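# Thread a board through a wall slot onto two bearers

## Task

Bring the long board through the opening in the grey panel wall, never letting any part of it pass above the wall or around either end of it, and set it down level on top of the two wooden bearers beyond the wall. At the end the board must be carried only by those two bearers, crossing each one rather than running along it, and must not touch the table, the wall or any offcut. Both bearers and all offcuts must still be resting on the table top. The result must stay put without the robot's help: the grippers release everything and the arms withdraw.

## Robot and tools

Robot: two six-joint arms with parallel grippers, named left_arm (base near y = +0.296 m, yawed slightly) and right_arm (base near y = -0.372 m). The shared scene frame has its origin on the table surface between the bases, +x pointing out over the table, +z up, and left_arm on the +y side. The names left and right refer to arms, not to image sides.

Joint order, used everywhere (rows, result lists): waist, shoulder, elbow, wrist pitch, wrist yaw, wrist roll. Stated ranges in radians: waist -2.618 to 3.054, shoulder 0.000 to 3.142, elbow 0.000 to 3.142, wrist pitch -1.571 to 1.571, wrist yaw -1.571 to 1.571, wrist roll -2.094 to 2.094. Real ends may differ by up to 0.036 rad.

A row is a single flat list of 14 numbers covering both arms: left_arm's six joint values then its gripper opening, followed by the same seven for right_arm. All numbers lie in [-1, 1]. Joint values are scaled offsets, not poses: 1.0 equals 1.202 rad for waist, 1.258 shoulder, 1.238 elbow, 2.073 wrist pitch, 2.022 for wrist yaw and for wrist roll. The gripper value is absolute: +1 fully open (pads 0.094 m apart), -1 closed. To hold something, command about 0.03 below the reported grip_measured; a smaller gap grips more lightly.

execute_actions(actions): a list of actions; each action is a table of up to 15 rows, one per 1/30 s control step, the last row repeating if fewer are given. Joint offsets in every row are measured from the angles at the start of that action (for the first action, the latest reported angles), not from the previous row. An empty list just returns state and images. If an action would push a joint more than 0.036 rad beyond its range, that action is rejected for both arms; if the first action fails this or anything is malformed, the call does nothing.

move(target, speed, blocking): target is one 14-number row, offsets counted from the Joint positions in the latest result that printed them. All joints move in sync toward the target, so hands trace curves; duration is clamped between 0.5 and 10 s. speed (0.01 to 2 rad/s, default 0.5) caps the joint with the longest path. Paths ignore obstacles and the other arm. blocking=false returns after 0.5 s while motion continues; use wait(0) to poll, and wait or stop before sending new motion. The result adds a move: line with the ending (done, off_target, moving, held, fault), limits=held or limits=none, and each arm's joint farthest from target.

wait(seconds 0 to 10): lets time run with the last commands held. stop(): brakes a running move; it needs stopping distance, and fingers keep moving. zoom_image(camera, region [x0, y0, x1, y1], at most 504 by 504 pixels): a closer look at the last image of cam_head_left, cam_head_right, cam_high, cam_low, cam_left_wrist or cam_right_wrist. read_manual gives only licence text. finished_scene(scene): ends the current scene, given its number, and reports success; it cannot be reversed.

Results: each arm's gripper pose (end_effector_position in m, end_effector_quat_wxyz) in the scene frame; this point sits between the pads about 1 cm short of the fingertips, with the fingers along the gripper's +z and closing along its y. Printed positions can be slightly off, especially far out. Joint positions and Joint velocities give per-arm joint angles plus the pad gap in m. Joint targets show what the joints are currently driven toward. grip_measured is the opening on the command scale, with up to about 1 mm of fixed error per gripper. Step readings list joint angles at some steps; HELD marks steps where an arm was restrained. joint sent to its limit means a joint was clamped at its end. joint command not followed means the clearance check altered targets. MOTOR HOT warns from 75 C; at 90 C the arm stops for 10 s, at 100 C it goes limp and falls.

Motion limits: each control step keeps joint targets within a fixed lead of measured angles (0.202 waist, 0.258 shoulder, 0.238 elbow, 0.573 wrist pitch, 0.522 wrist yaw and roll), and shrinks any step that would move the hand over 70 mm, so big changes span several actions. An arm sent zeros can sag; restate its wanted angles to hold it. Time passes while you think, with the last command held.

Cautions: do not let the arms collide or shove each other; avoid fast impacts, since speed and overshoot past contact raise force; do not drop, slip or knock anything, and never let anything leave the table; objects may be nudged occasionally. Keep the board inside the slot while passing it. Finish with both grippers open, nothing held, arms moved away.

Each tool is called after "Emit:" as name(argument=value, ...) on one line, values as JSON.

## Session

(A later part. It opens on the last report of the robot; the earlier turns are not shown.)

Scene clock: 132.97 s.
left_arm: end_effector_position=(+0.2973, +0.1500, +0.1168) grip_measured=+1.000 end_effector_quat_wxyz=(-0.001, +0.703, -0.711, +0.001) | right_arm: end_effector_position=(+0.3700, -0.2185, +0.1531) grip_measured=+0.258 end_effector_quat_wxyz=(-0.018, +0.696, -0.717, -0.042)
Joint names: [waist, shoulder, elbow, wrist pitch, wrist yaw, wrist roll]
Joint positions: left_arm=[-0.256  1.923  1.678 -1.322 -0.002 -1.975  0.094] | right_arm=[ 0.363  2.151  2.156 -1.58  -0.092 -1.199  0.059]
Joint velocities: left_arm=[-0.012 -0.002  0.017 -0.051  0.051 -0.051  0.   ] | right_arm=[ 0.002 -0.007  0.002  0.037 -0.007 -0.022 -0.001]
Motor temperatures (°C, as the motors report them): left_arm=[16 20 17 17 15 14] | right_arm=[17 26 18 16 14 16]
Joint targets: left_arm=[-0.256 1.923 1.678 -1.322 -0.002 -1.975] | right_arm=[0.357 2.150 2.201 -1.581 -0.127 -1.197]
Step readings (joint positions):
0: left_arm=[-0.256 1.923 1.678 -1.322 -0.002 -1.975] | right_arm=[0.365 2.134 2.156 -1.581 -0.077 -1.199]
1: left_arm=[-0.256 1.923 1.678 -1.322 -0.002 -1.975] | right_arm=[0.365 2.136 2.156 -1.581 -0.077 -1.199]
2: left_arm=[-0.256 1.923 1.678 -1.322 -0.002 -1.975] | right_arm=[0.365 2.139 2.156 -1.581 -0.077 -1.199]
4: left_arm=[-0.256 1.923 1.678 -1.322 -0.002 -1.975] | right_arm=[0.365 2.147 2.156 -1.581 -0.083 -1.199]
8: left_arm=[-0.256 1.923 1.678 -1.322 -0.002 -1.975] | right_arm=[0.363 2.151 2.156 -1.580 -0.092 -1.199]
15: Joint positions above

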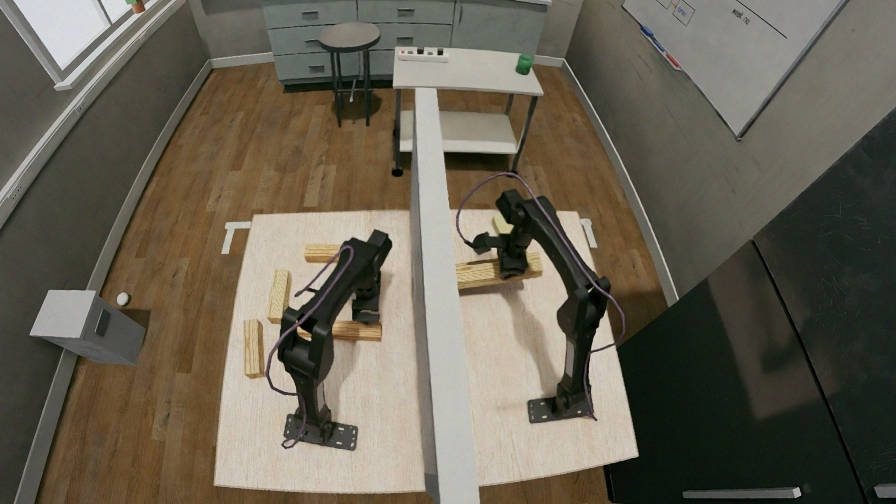

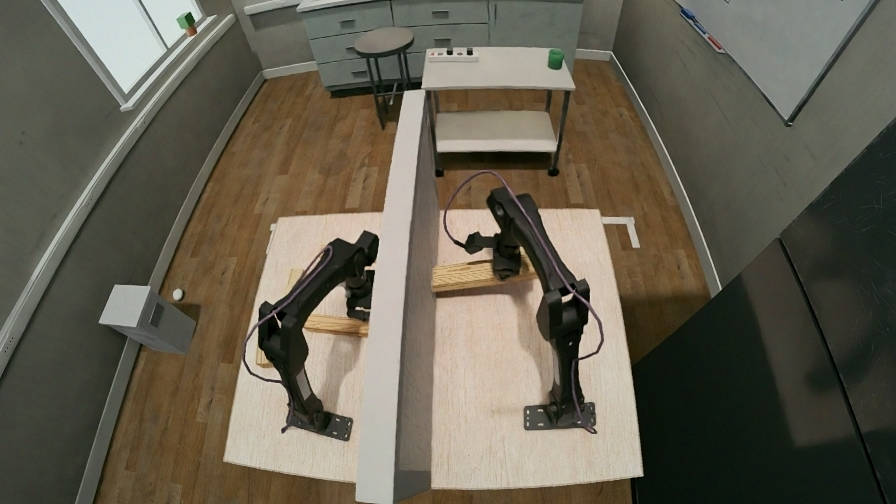

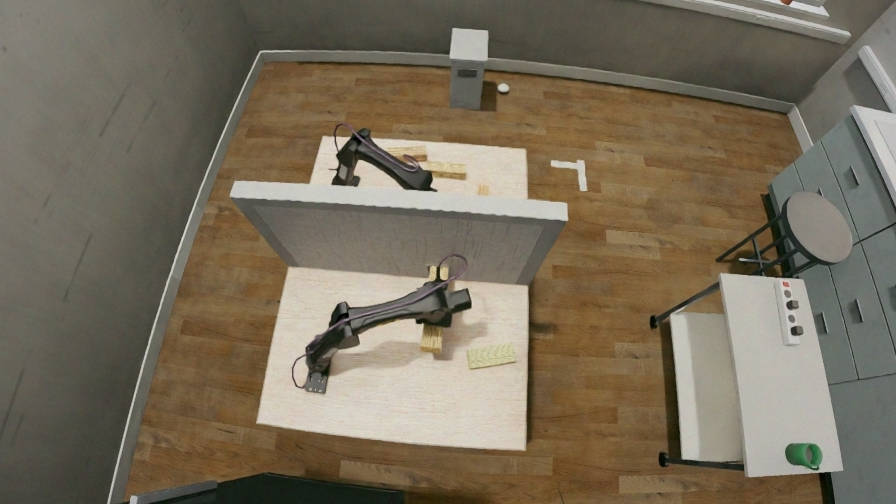

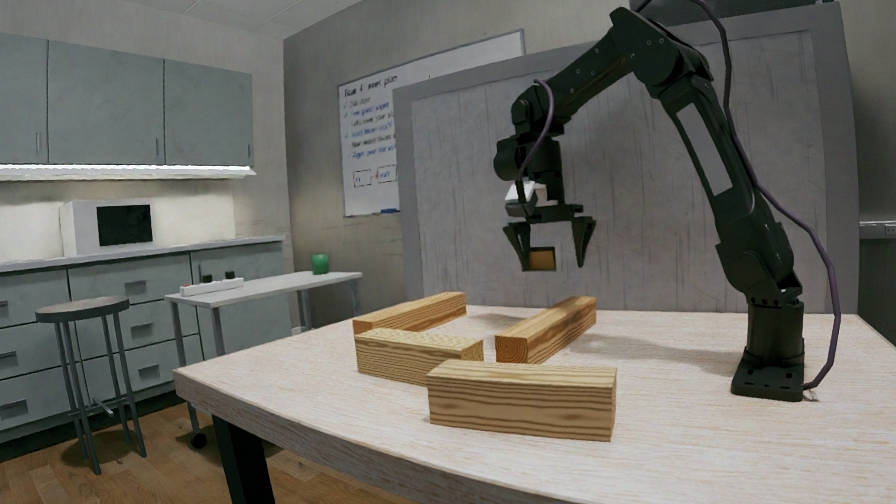

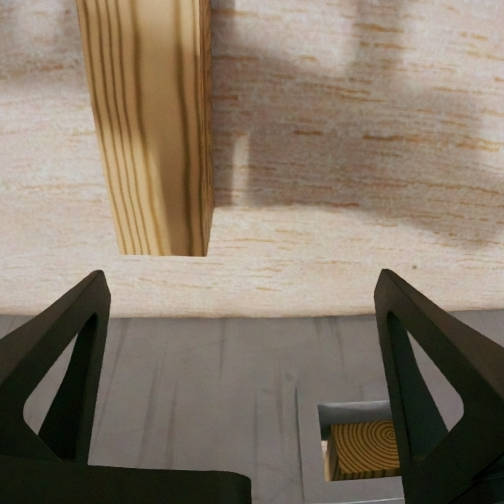

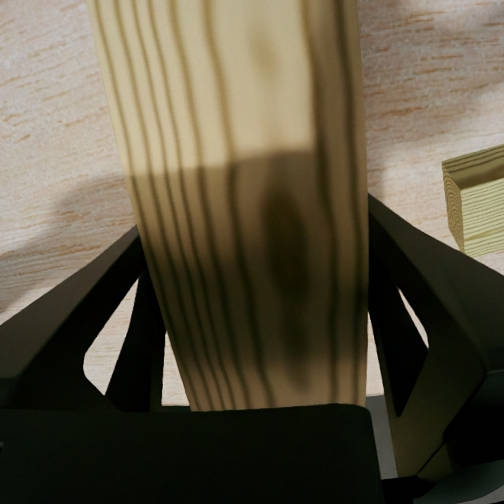

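Emit:
execute_actions(actions=[[[0,0,0,0,0,0,1,-0.005,0.011,0.036,0,-0.039,0.001,0.2]]])

Emit:
zoom_image(camera="cam_low", region=[500, 225, 590, 290])

Scene clock: 133.73 s.
left_arm: end_effector_position=(+0.2973, +0.1500, +0.1168) grip_measured=+1.000 end_effector_quat_wxyz=(-0.001, +0.703, -0.711, +0.001) | right_arm: end_effector_position=(+0.3703, -0.2187, +0.1510) grip_measured=+0.258 end_effector_quat_wxyz=(-0.018, +0.695, -0.717, -0.049)
Joint names: [waist, shoulder, elbow, wrist pitch, wrist yaw, wrist roll]
Joint positions: left_arm=[-0.256  1.923  1.678 -1.322 -0.002 -1.975  0.094] | right_arm=[ 0.357  2.157  2.156 -1.58  -0.105 -1.205  0.059]
Joint velocities: left_arm=[ 0.007 -0.007 -0.002  0.022  0.051  0.007  0.   ] | right_arm=[-0.022 -0.012  0.002 -0.051  0.007 -0.007 -0.001]
Motor temperatures (°C, as the motors report them): left_arm=[16 20 17 17 15 14] | right_arm=[17 26 18 16 14 16]
Joint targets: left_arm=[-0.256 1.923 1.678 -1.322 -0.002 -1.975] | right_arm=[0.357 2.165 2.201 -1.580 -0.170 -1.197]
Step readings (joint positions):
0: left_arm=[-0.256 1.923 1.678 -1.322 -0.002 -1.975] | right_arm=[0.363 2.151 2.156 -1.580 -0.092 -1.199]
1: left_arm=[-0.256 1.923 1.678 -1.322 -0.002 -1.975] | right_arm=[0.363 2.151 2.156 -1.580 -0.094 -1.199]
2: left_arm=[-0.256 1.923 1.678 -1.322 -0.002 -1.975] | right_arm=[0.362 2.151 2.156 -1.580 -0.096 -1.200]
4: left_arm=[-0.256 1.923 1.678 -1.322 -0.002 -1.975] | right_arm=[0.360 2.154 2.156 -1.580 -0.099 -1.201]
8: left_arm=[-0.256 1.923 1.678 -1.322 -0.002 -1.975] | right_arm=[0.357 2.157 2.156 -1.580 -0.105 -1.205]
15: Joint positions above

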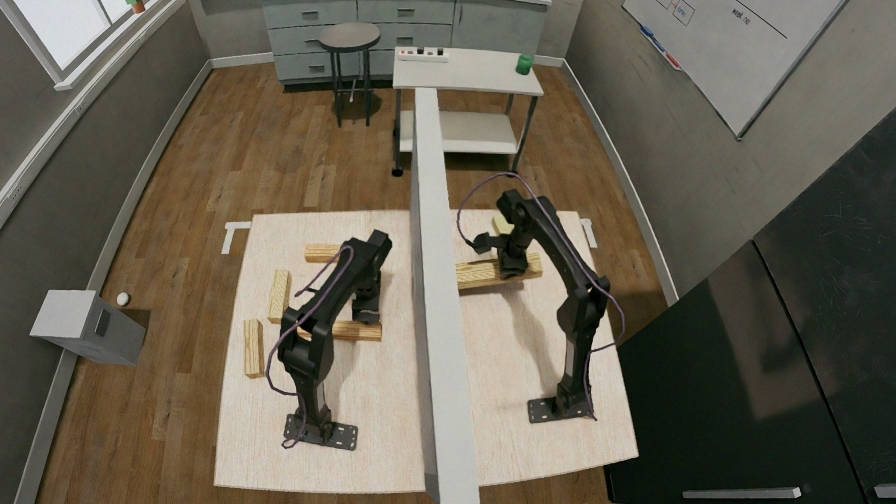

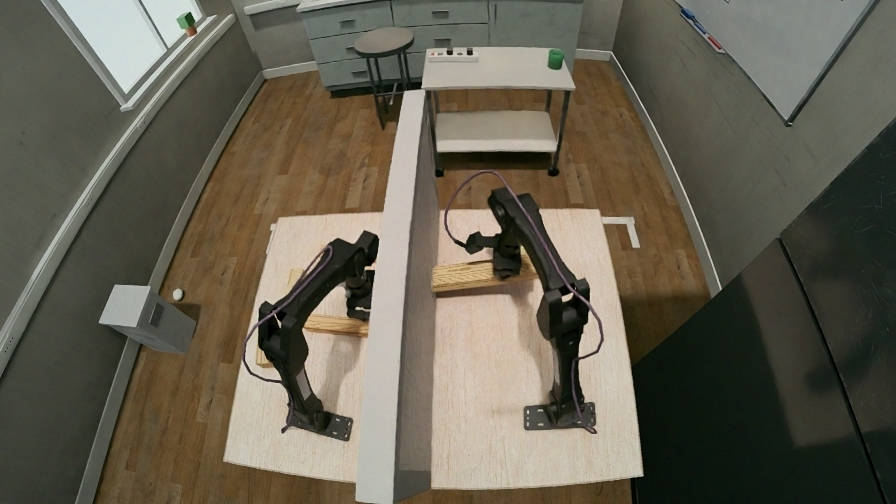

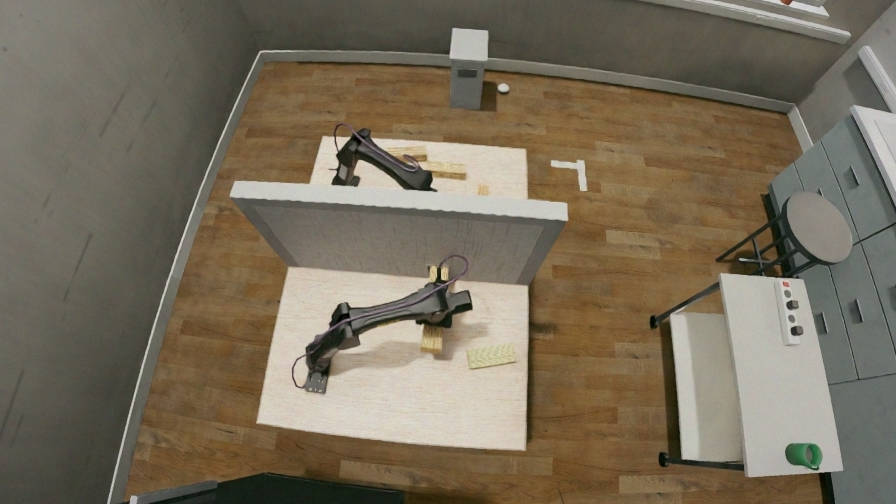

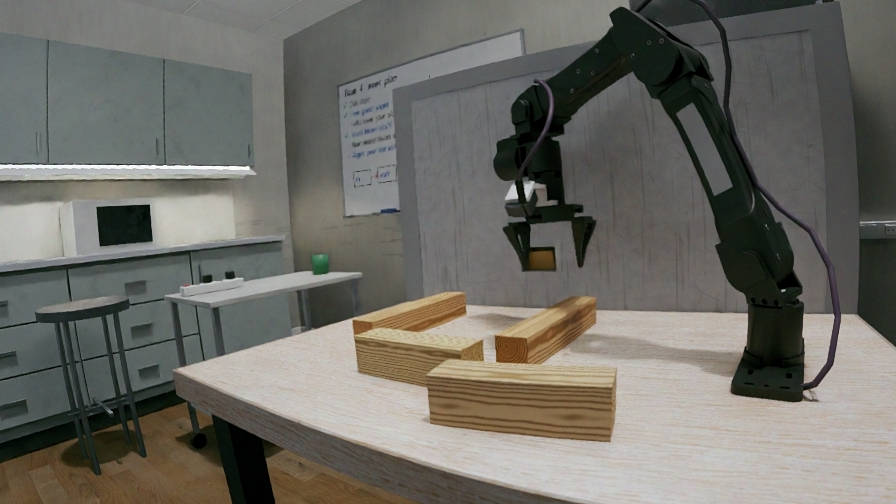

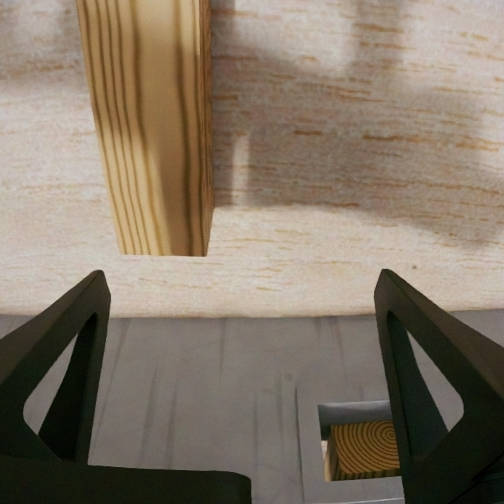

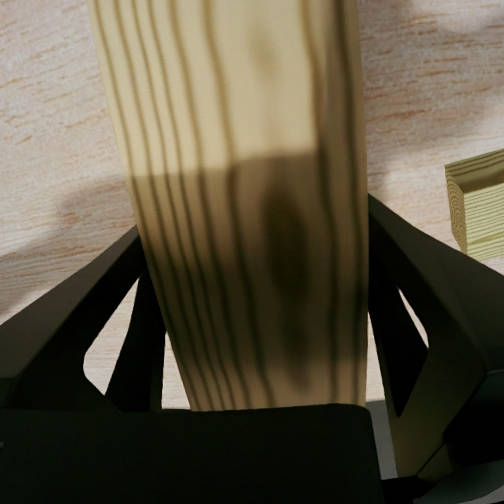

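Region (500, 225, 590, 290) of cam_low's 896x504 image, scaled by 5.600, with more detail than that image has.

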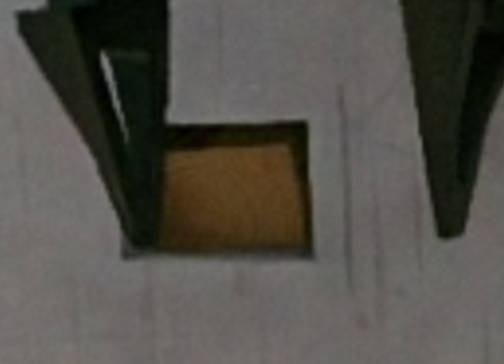

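Emit:
execute_actions(actions=[[[0,0,0,0,0,0,1,0.0,-0.0636,0.036,0,-0.022,0.002,0.2],[0,0,0,0,0,0,1,0.0,-0.0636,0.036,0,-0.022,0.002,0.2],[0,0,0,0,0,0,1,0.0,-0.026,0.036,0,-0.022,0.002,0.2]]])

Emit:
zoom_image(camera="cam_low", region=[500, 225, 590, 290])

Scene clock: 134.67 s.
left_arm: end_effector_position=(+0.2973, +0.1500, +0.1168) grip_measured=+1.000 end_effector_quat_wxyz=(-0.001, +0.703, -0.711, +0.001) | right_arm: end_effector_position=(+0.3710, -0.2181, +0.1565) grip_measured=+0.258 end_effector_quat_wxyz=(-0.026, +0.697, -0.715, -0.046)
Joint names: [waist, shoulder, elbow, wrist pitch, wrist yaw, wrist roll]
Joint positions: left_arm=[-0.256  1.923  1.678 -1.322 -0.002 -1.975  0.094] | right_arm=[ 0.358  2.145  2.161 -1.578 -0.105 -1.208  0.059]
Joint velocities: left_arm=[-0.017 -0.007  0.007 -0.051 -0.022  0.037  0.   ] | right_arm=[-0.012 -0.002  0.007 -0.037  0.066 -0.007 -0.001]
Motor temperatures (°C, as the motors report them): left_arm=[16 20 17 17 15 14] | right_arm=[17 26 18 16 14 16]
Joint targets: left_arm=[-0.256 1.923 1.678 -1.322 -0.002 -1.975] | right_arm=[0.357 2.124 2.201 -1.580 -0.149 -1.201]
Step readings (joint positions):
0: left_arm=[-0.256 1.923 1.678 -1.322 -0.002 -1.975] | right_arm=[0.357 2.157 2.156 -1.580 -0.105 -1.205]
1: left_arm=[-0.256 1.923 1.678 -1.322 -0.002 -1.975] | right_arm=[0.357 2.152 2.156 -1.579 -0.105 -1.205]
2: left_arm=[-0.256 1.923 1.678 -1.322 -0.002 -1.975] | right_arm=[0.357 2.148 2.156 -1.578 -0.105 -1.206]
4: left_arm=[-0.256 1.923 1.678 -1.322 -0.002 -1.975] | right_arm=[0.358 2.145 2.161 -1.578 -0.105 -1.207]
8: left_arm=[-0.256 1.923 1.678 -1.322 -0.002 -1.975] | right_arm=[0.358 2.145 2.161 -1.578 -0.105 -1.208]
15: Joint positions above

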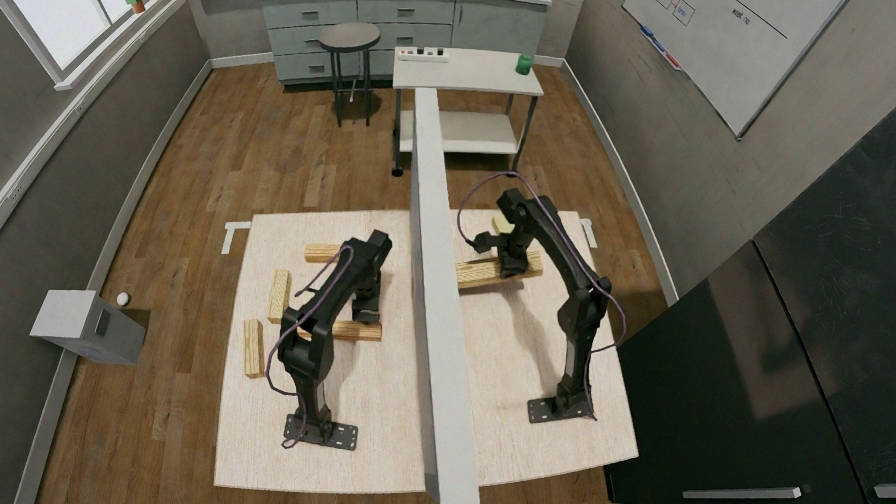

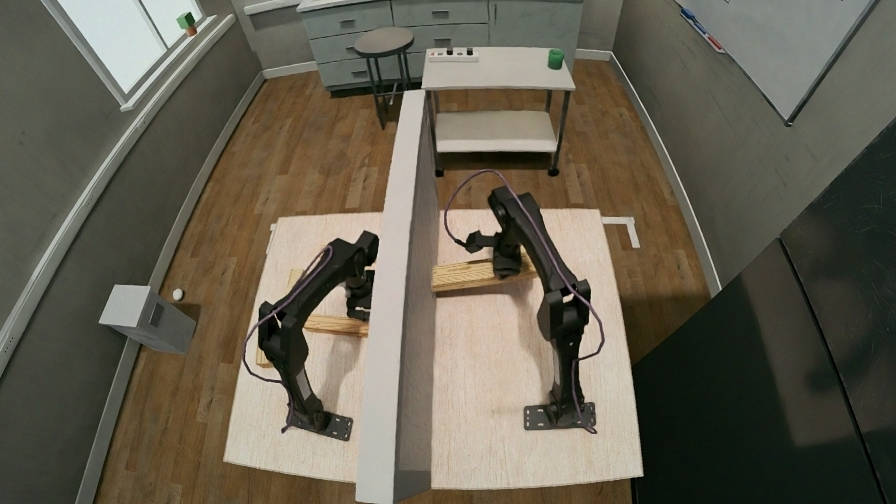

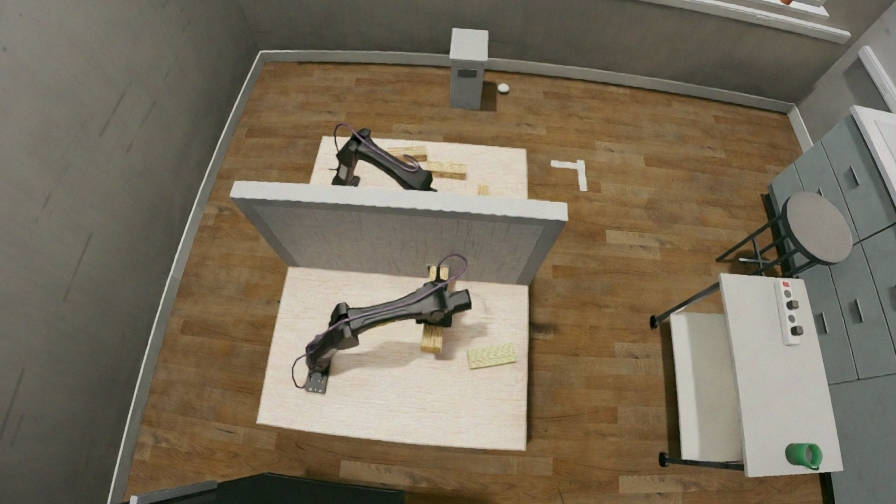

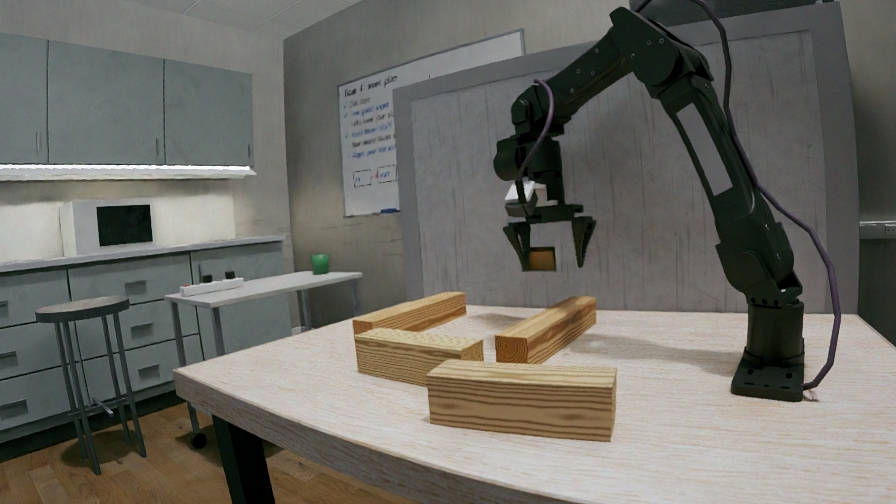

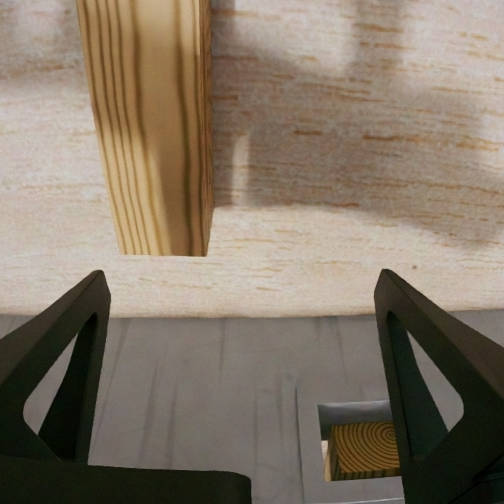

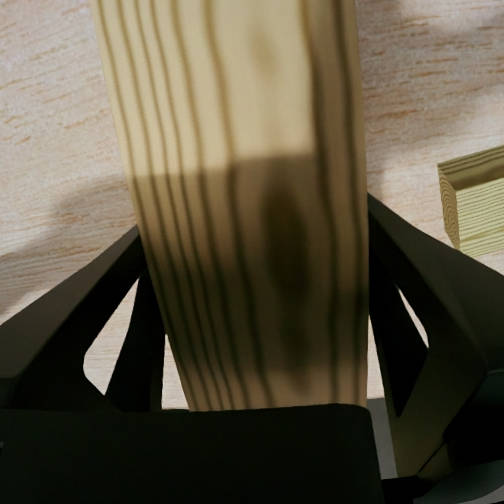

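Region (500, 225, 590, 290) of cam_low's 896x504 image, scaled by 5.600, with more detail than that image has.

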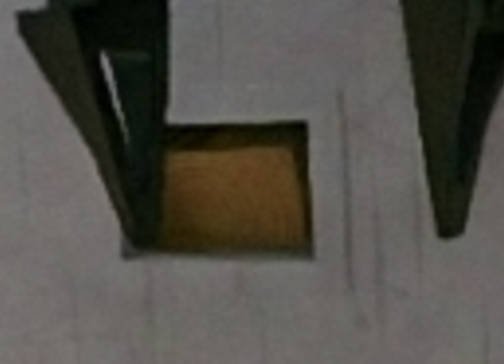

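Emit:
execute_actions(actions=[[[0,0,0,0,0,0,1,-0.02,-0.017,0.032,0,-0.022,-0.01,0.2],[0,0,0,0,0,0,1,-0.03,-0.017,0.032,0,-0.022,-0.015,0.2],[0,0,0,0,0,0,1,-0.04,-0.017,0.032,0,-0.022,-0.02,0.2],[0,0,0,0,0,0,1,-0.05,-0.017,0.032,0,-0.022,-0.025,0.2],[0,0,0,0,0,0,1,-0.06,-0.017,0.032,0,-0.022,-0.03,0.2],[0,0,0,0,0,0,1,-0.07,-0.017,0.032,0,-0.022,-0.035,0.2],[0,0,0,0,0,0,1,-0.08,-0.017,0.032,0,-0.022,-0.042,0.2],[0,0,0,0,0,0,1,-0.092,-0.017,0.032,0,-0.022,-0.05,0.2]]])

Scene clock: 136.00 s.
left_arm: end_effector_position=(+0.2973, +0.1500, +0.1168) grip_measured=+1.000 end_effector_quat_wxyz=(-0.001, +0.703, -0.711, +0.001) | right_arm: end_effector_position=(+0.3818, -0.2496, +0.1571) grip_measured=+0.258 end_effector_quat_wxyz=(-0.036, +0.713, -0.698, -0.054)
Joint names: [waist, shoulder, elbow, wrist pitch, wrist yaw, wrist roll]
Joint positions: left_arm=[-0.256  1.923  1.678 -1.322 -0.002 -1.975  0.094] | right_arm=[ 0.265  2.145  2.161 -1.581 -0.131 -1.348  0.059]
Joint velocities: left_arm=[ 0.002 -0.007  0.007  0.066 -0.007 -0.007  0.   ] | right_arm=[-0.017 -0.007 -0.002 -0.037  0.037  0.022  0.   ]
Motor temperatures (°C, as the motors report them): left_arm=[16 20 17 17 15 14] | right_arm=[17 26 18 16 14 16]
Joint targets: left_arm=[-0.256 1.923 1.678 -1.322 -0.002 -1.975] | right_arm=[0.247 2.124 2.201 -1.578 -0.149 -1.308]
Step readings (joint positions):
0: left_arm=[-0.256 1.923 1.678 -1.322 -0.002 -1.975] | right_arm=[0.358 2.145 2.161 -1.578 -0.105 -1.208]
1: left_arm=[-0.256 1.923 1.678 -1.322 -0.002 -1.975] | right_arm=[0.357 2.145 2.161 -1.578 -0.105 -1.210]
2: left_arm=[-0.256 1.923 1.678 -1.322 -0.002 -1.975] | right_arm=[0.354 2.145 2.161 -1.578 -0.105 -1.214]
4: left_arm=[-0.256 1.923 1.678 -1.322 -0.002 -1.975] | right_arm=[0.340 2.145 2.161 -1.581 -0.109 -1.230]
8: left_arm=[-0.256 1.923 1.678 -1.322 -0.002 -1.975] | right_arm=[0.297 2.145 2.161 -1.581 -0.126 -1.295]
15: Joint positions above

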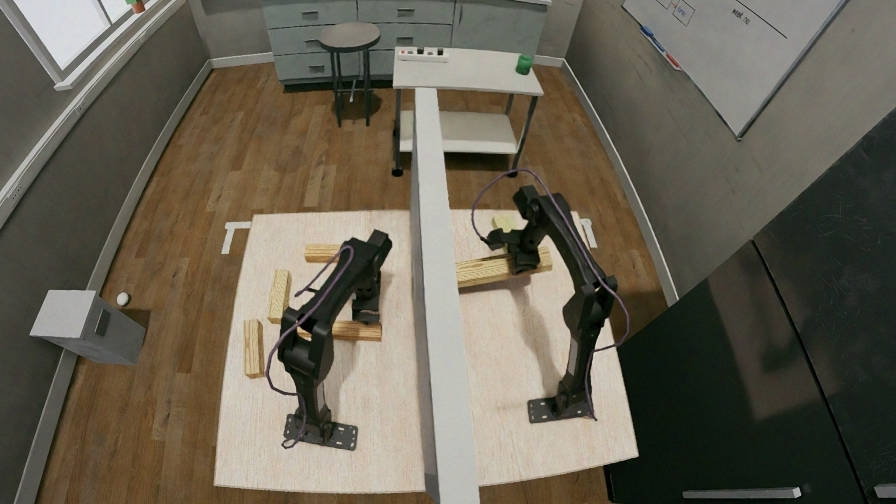

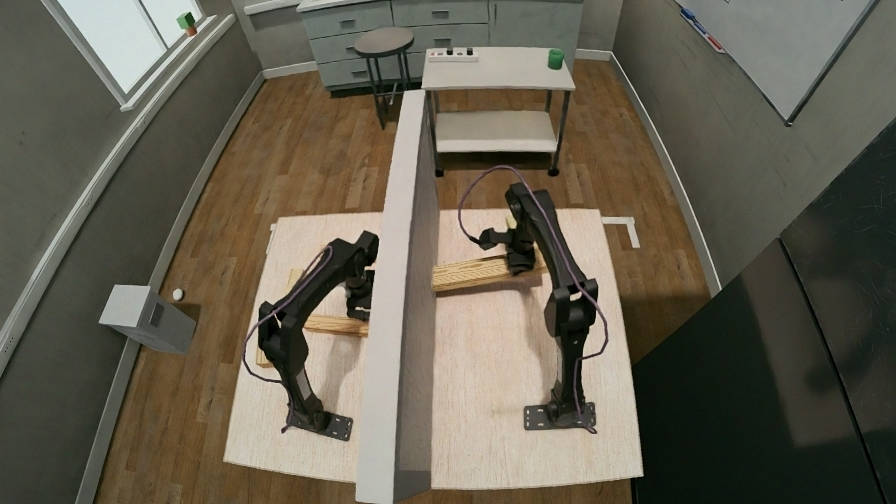

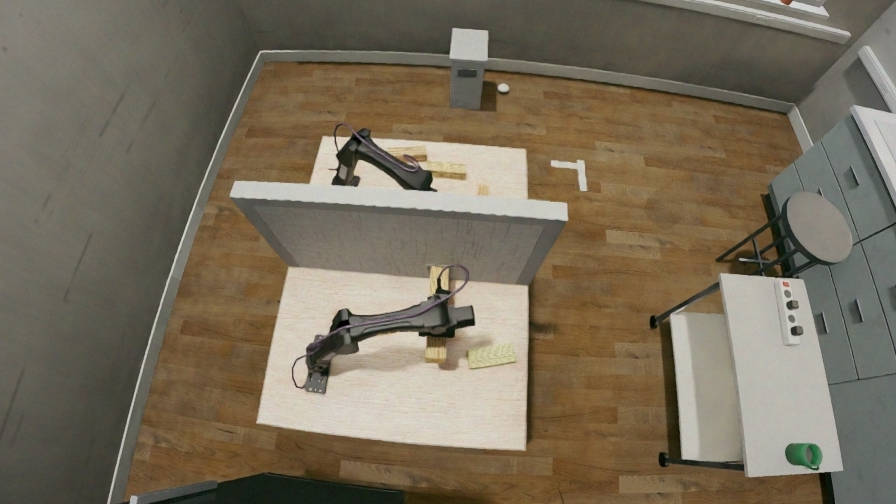

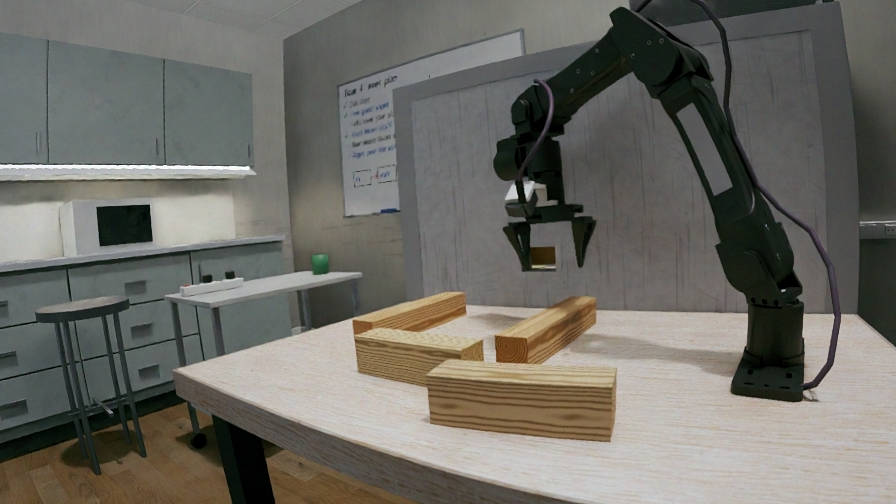

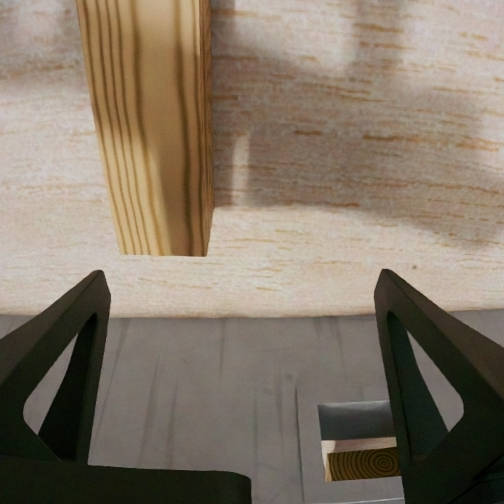

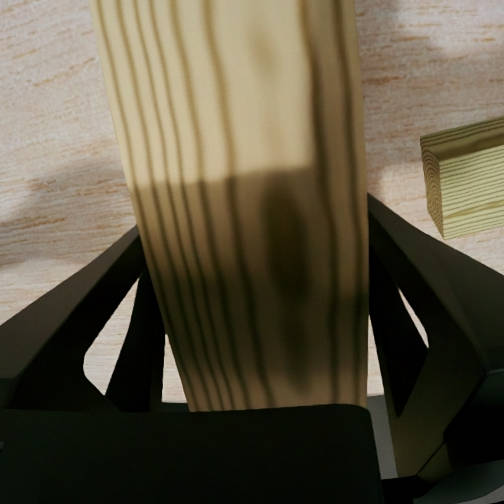

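Emit:
execute_actions(actions=[[[0,0,0,0,0,0,1,-0.03,-0.017,0.032,0,-0.009,0.0,0.2],[0,0,0,0,0,0,1,-0.04,-0.017,0.032,0,-0.009,0.0,0.2],[0,0,0,0,0,0,1,-0.05,-0.017,0.032,0,-0.009,0.0,0.2],[0,0,0,0,0,0,1,-0.06,-0.017,0.032,0,-0.009,-0.005,0.2],[0,0,0,0,0,0,1,-0.07,-0.017,0.032,0,-0.009,-0.01,0.2]]])

Scene clock: 136.63 s.
left_arm: end_effector_position=(+0.2973, +0.1500, +0.1168) grip_measured=+1.000 end_effector_quat_wxyz=(-0.001, +0.703, -0.711, +0.001) | right_arm: end_effector_position=(+0.3921, -0.2890, +0.1566) grip_measured=+0.258 end_effector_quat_wxyz=(-0.034, +0.691, -0.721, -0.043)
Joint names: [waist, shoulder, elbow, wrist pitch, wrist yaw, wrist roll]
Joint positions: left_arm=[-0.256  1.923  1.678 -1.322 -0.002 -1.975  0.094] | right_arm=[ 0.175  2.145  2.161 -1.58  -0.109 -1.374  0.059]
Joint velocities: left_arm=[-0.007 -0.022  0.007  0.037 -0.051 -0.051  0.   ] | right_arm=[ 0.007  0.002 -0.002 -0.066  0.11   0.037 -0.   ]
Motor temperatures (°C, as the motors report them): left_arm=[16 20 17 17 15 14] | right_arm=[17 26 18 16 14 16]
Joint targets: left_arm=[-0.256 1.923 1.678 -1.322 -0.002 -1.975] | right_arm=[0.181 2.124 2.201 -1.581 -0.149 -1.369]
Step readings (joint positions):
0: left_arm=[-0.256 1.923 1.678 -1.322 -0.002 -1.975] | right_arm=[0.265 2.145 2.161 -1.581 -0.131 -1.349]
1: left_arm=[-0.256 1.923 1.678 -1.322 -0.002 -1.975] | right_arm=[0.264 2.145 2.161 -1.581 -0.131 -1.352]
2: left_arm=[-0.256 1.923 1.678 -1.322 -0.002 -1.975] | right_arm=[0.260 2.145 2.161 -1.581 -0.131 -1.356]
4: left_arm=[-0.256 1.923 1.678 -1.322 -0.002 -1.975] | right_arm=[0.245 2.145 2.161 -1.581 -0.134 -1.374]
8: left_arm=[-0.256 1.923 1.678 -1.322 -0.002 -1.975] | right_arm=[0.197 2.145 2.161 -1.580 -0.127 -1.377]
15: Joint positions above

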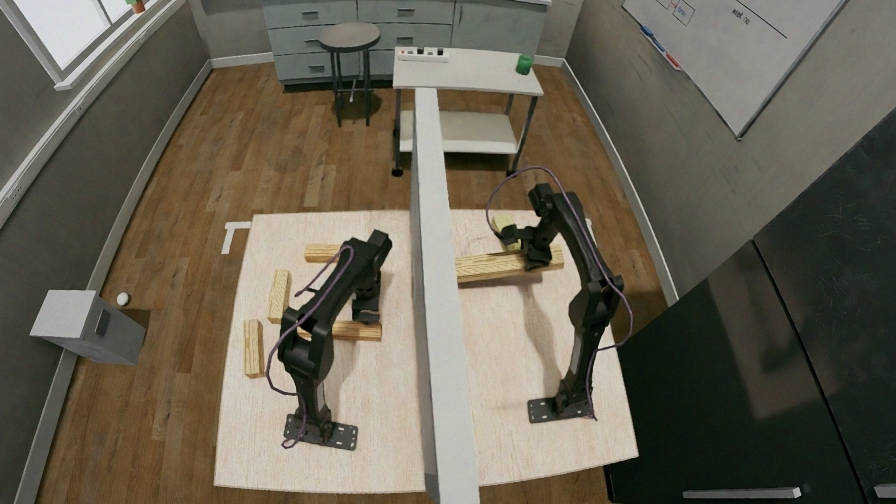

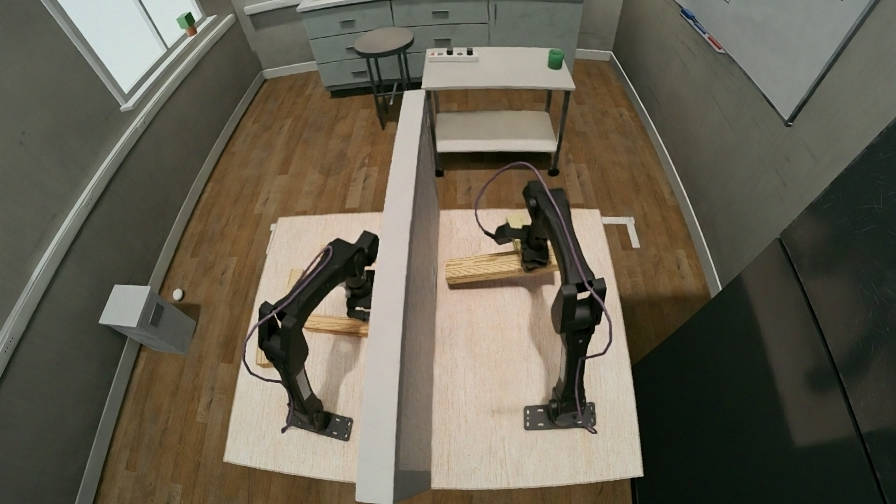

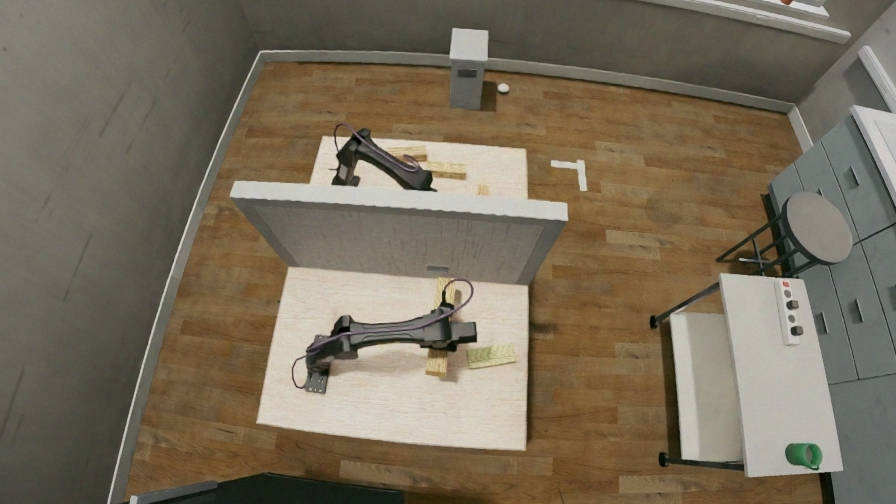

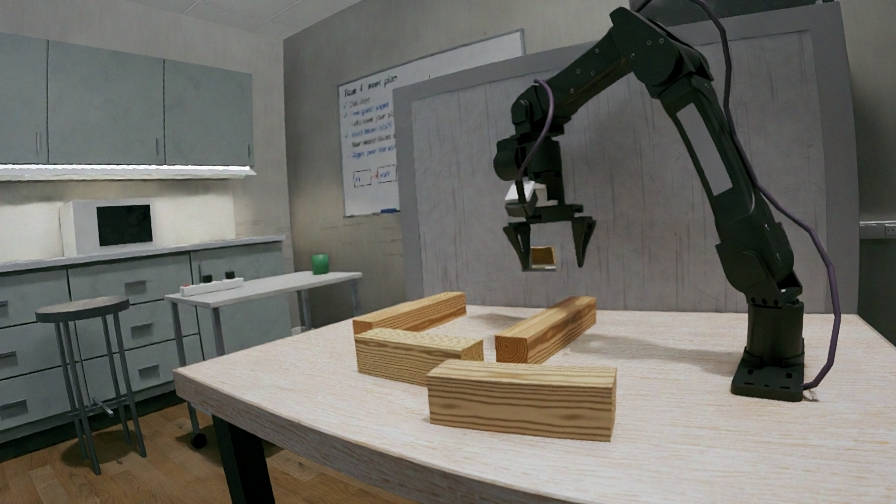

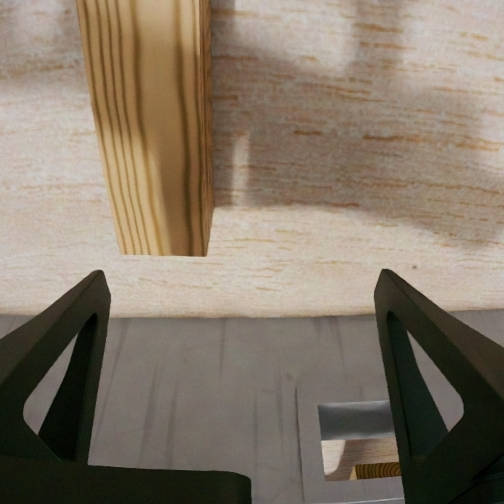

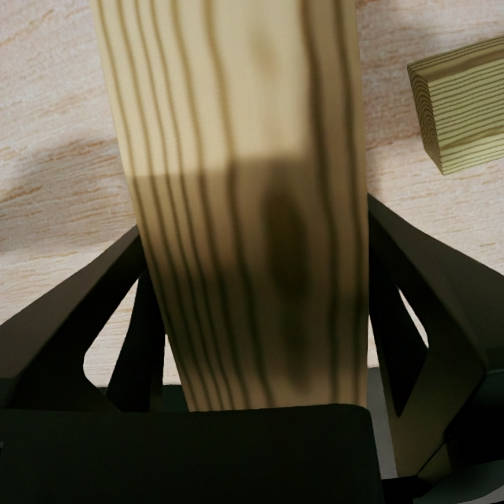

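Emit:
move(target=[0,0,0,0,0,0,1,0.053,-0.0405,-0.4685,0.263,0.034,0.022,0.235], speed=0.35)

Scene clock: 141.77 s.
left_arm: end_effector_position=(+0.2973, +0.1500, +0.1168) grip_measured=+1.000 end_effector_quat_wxyz=(-0.001, +0.703, -0.711, +0.001) | right_arm: end_effector_position=(+0.3818, -0.2775, +0.0248) grip_measured=+0.258 end_effector_quat_wxyz=(-0.020, +0.693, -0.720, -0.027)
Joint names: [waist, shoulder, elbow, wrist pitch, wrist yaw, wrist roll]
Joint positions: left_arm=[-0.256  1.923  1.678 -1.322 -0.002 -1.975  0.094] | right_arm=[ 0.226  2.122  1.598 -1.041 -0.067 -1.327  0.059]
Joint velocities: left_arm=[-0.027 -0.002 -0.007 -0.066 -0.022 -0.051  0.   ] | right_arm=[-0.007  0.012  0.007 -0.022 -0.037  0.022 -0.001]
Motor temperatures (°C, as the motors report them): left_arm=[16 20 17 17 15 14] | right_arm=[17 27 18 16 14 16]
Joint targets: left_arm=[-0.256 1.923 1.678 -1.322 -0.002 -1.975] | right_arm=[0.239 2.094 1.581 -1.035 -0.040 -1.329]
move: off_target (right_arm); limits=none; left_arm: farthest joint: the waist, 0.000 radians from its target (0.000 radians at the start); right_arm: farthest joint: the shoulder, 0.028 radians from its target (0.051 radians at the start)

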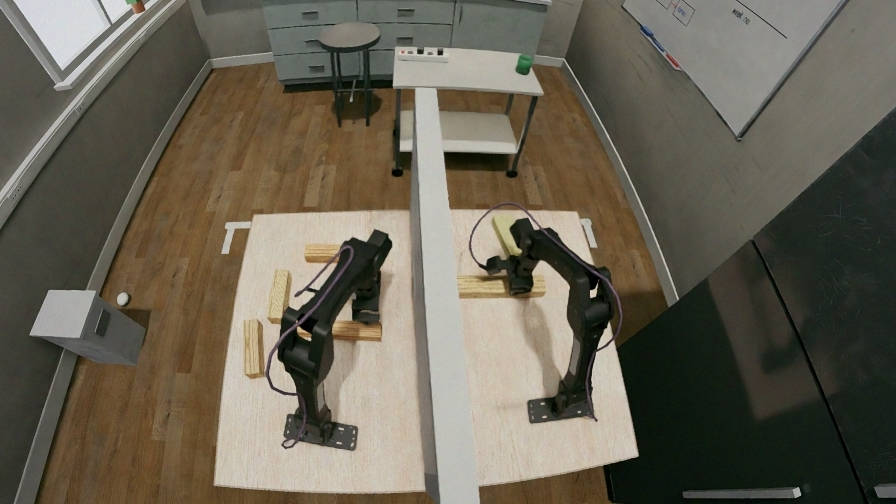

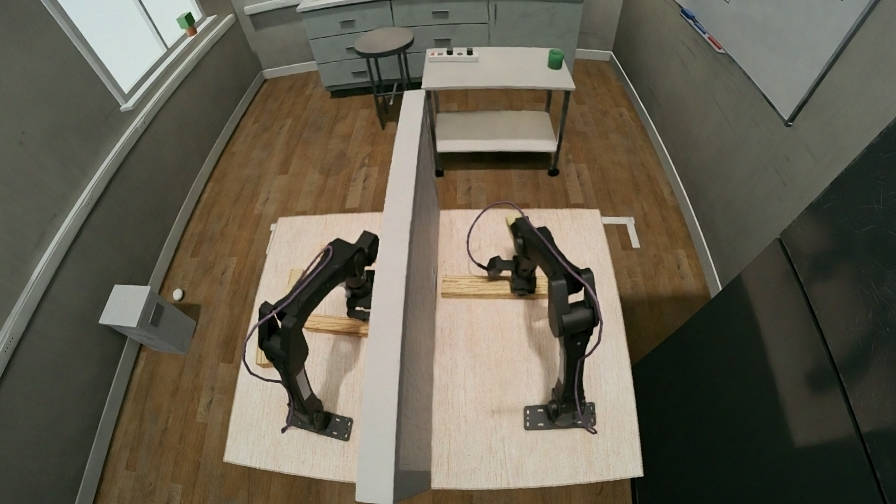

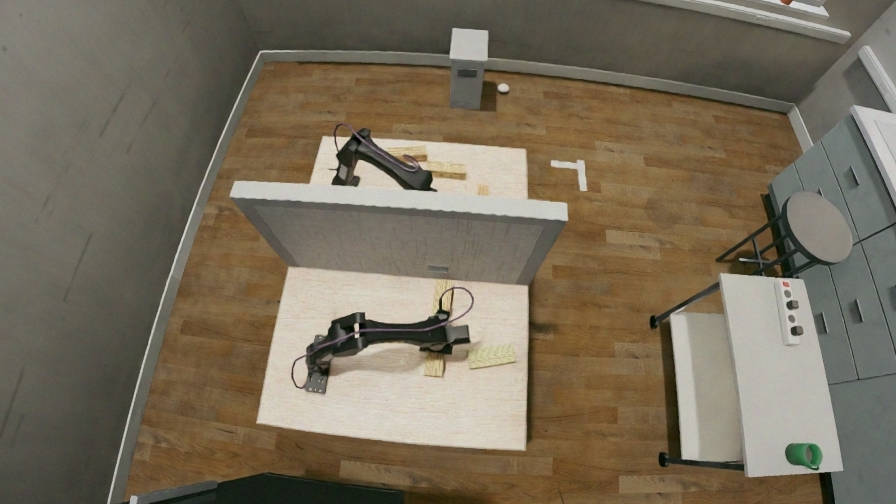

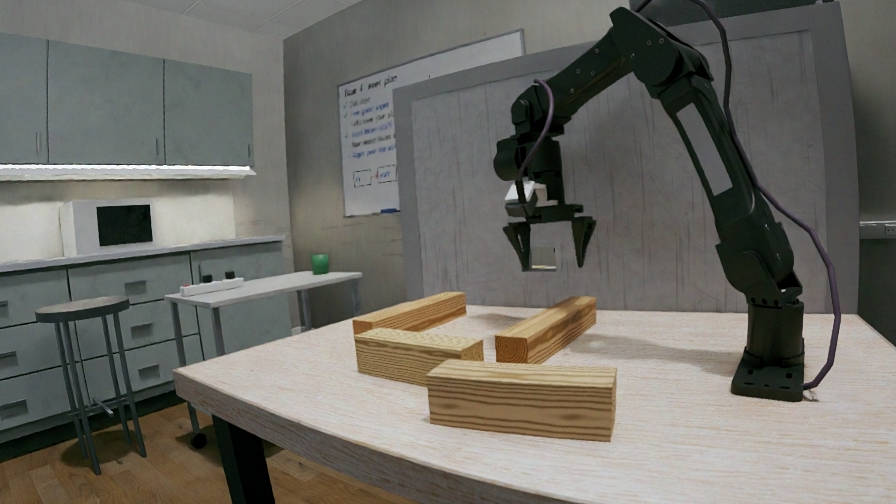

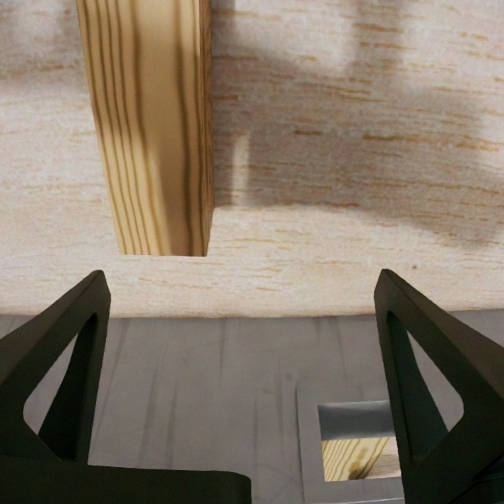

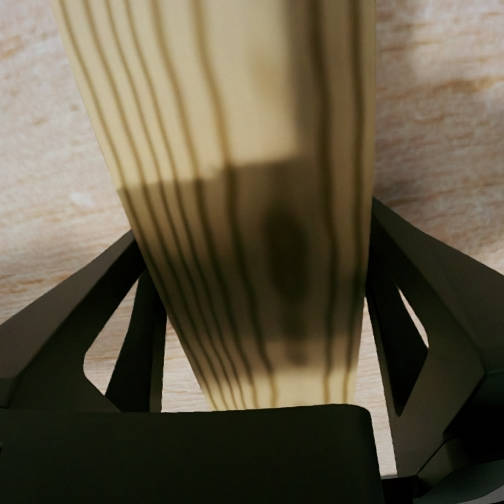

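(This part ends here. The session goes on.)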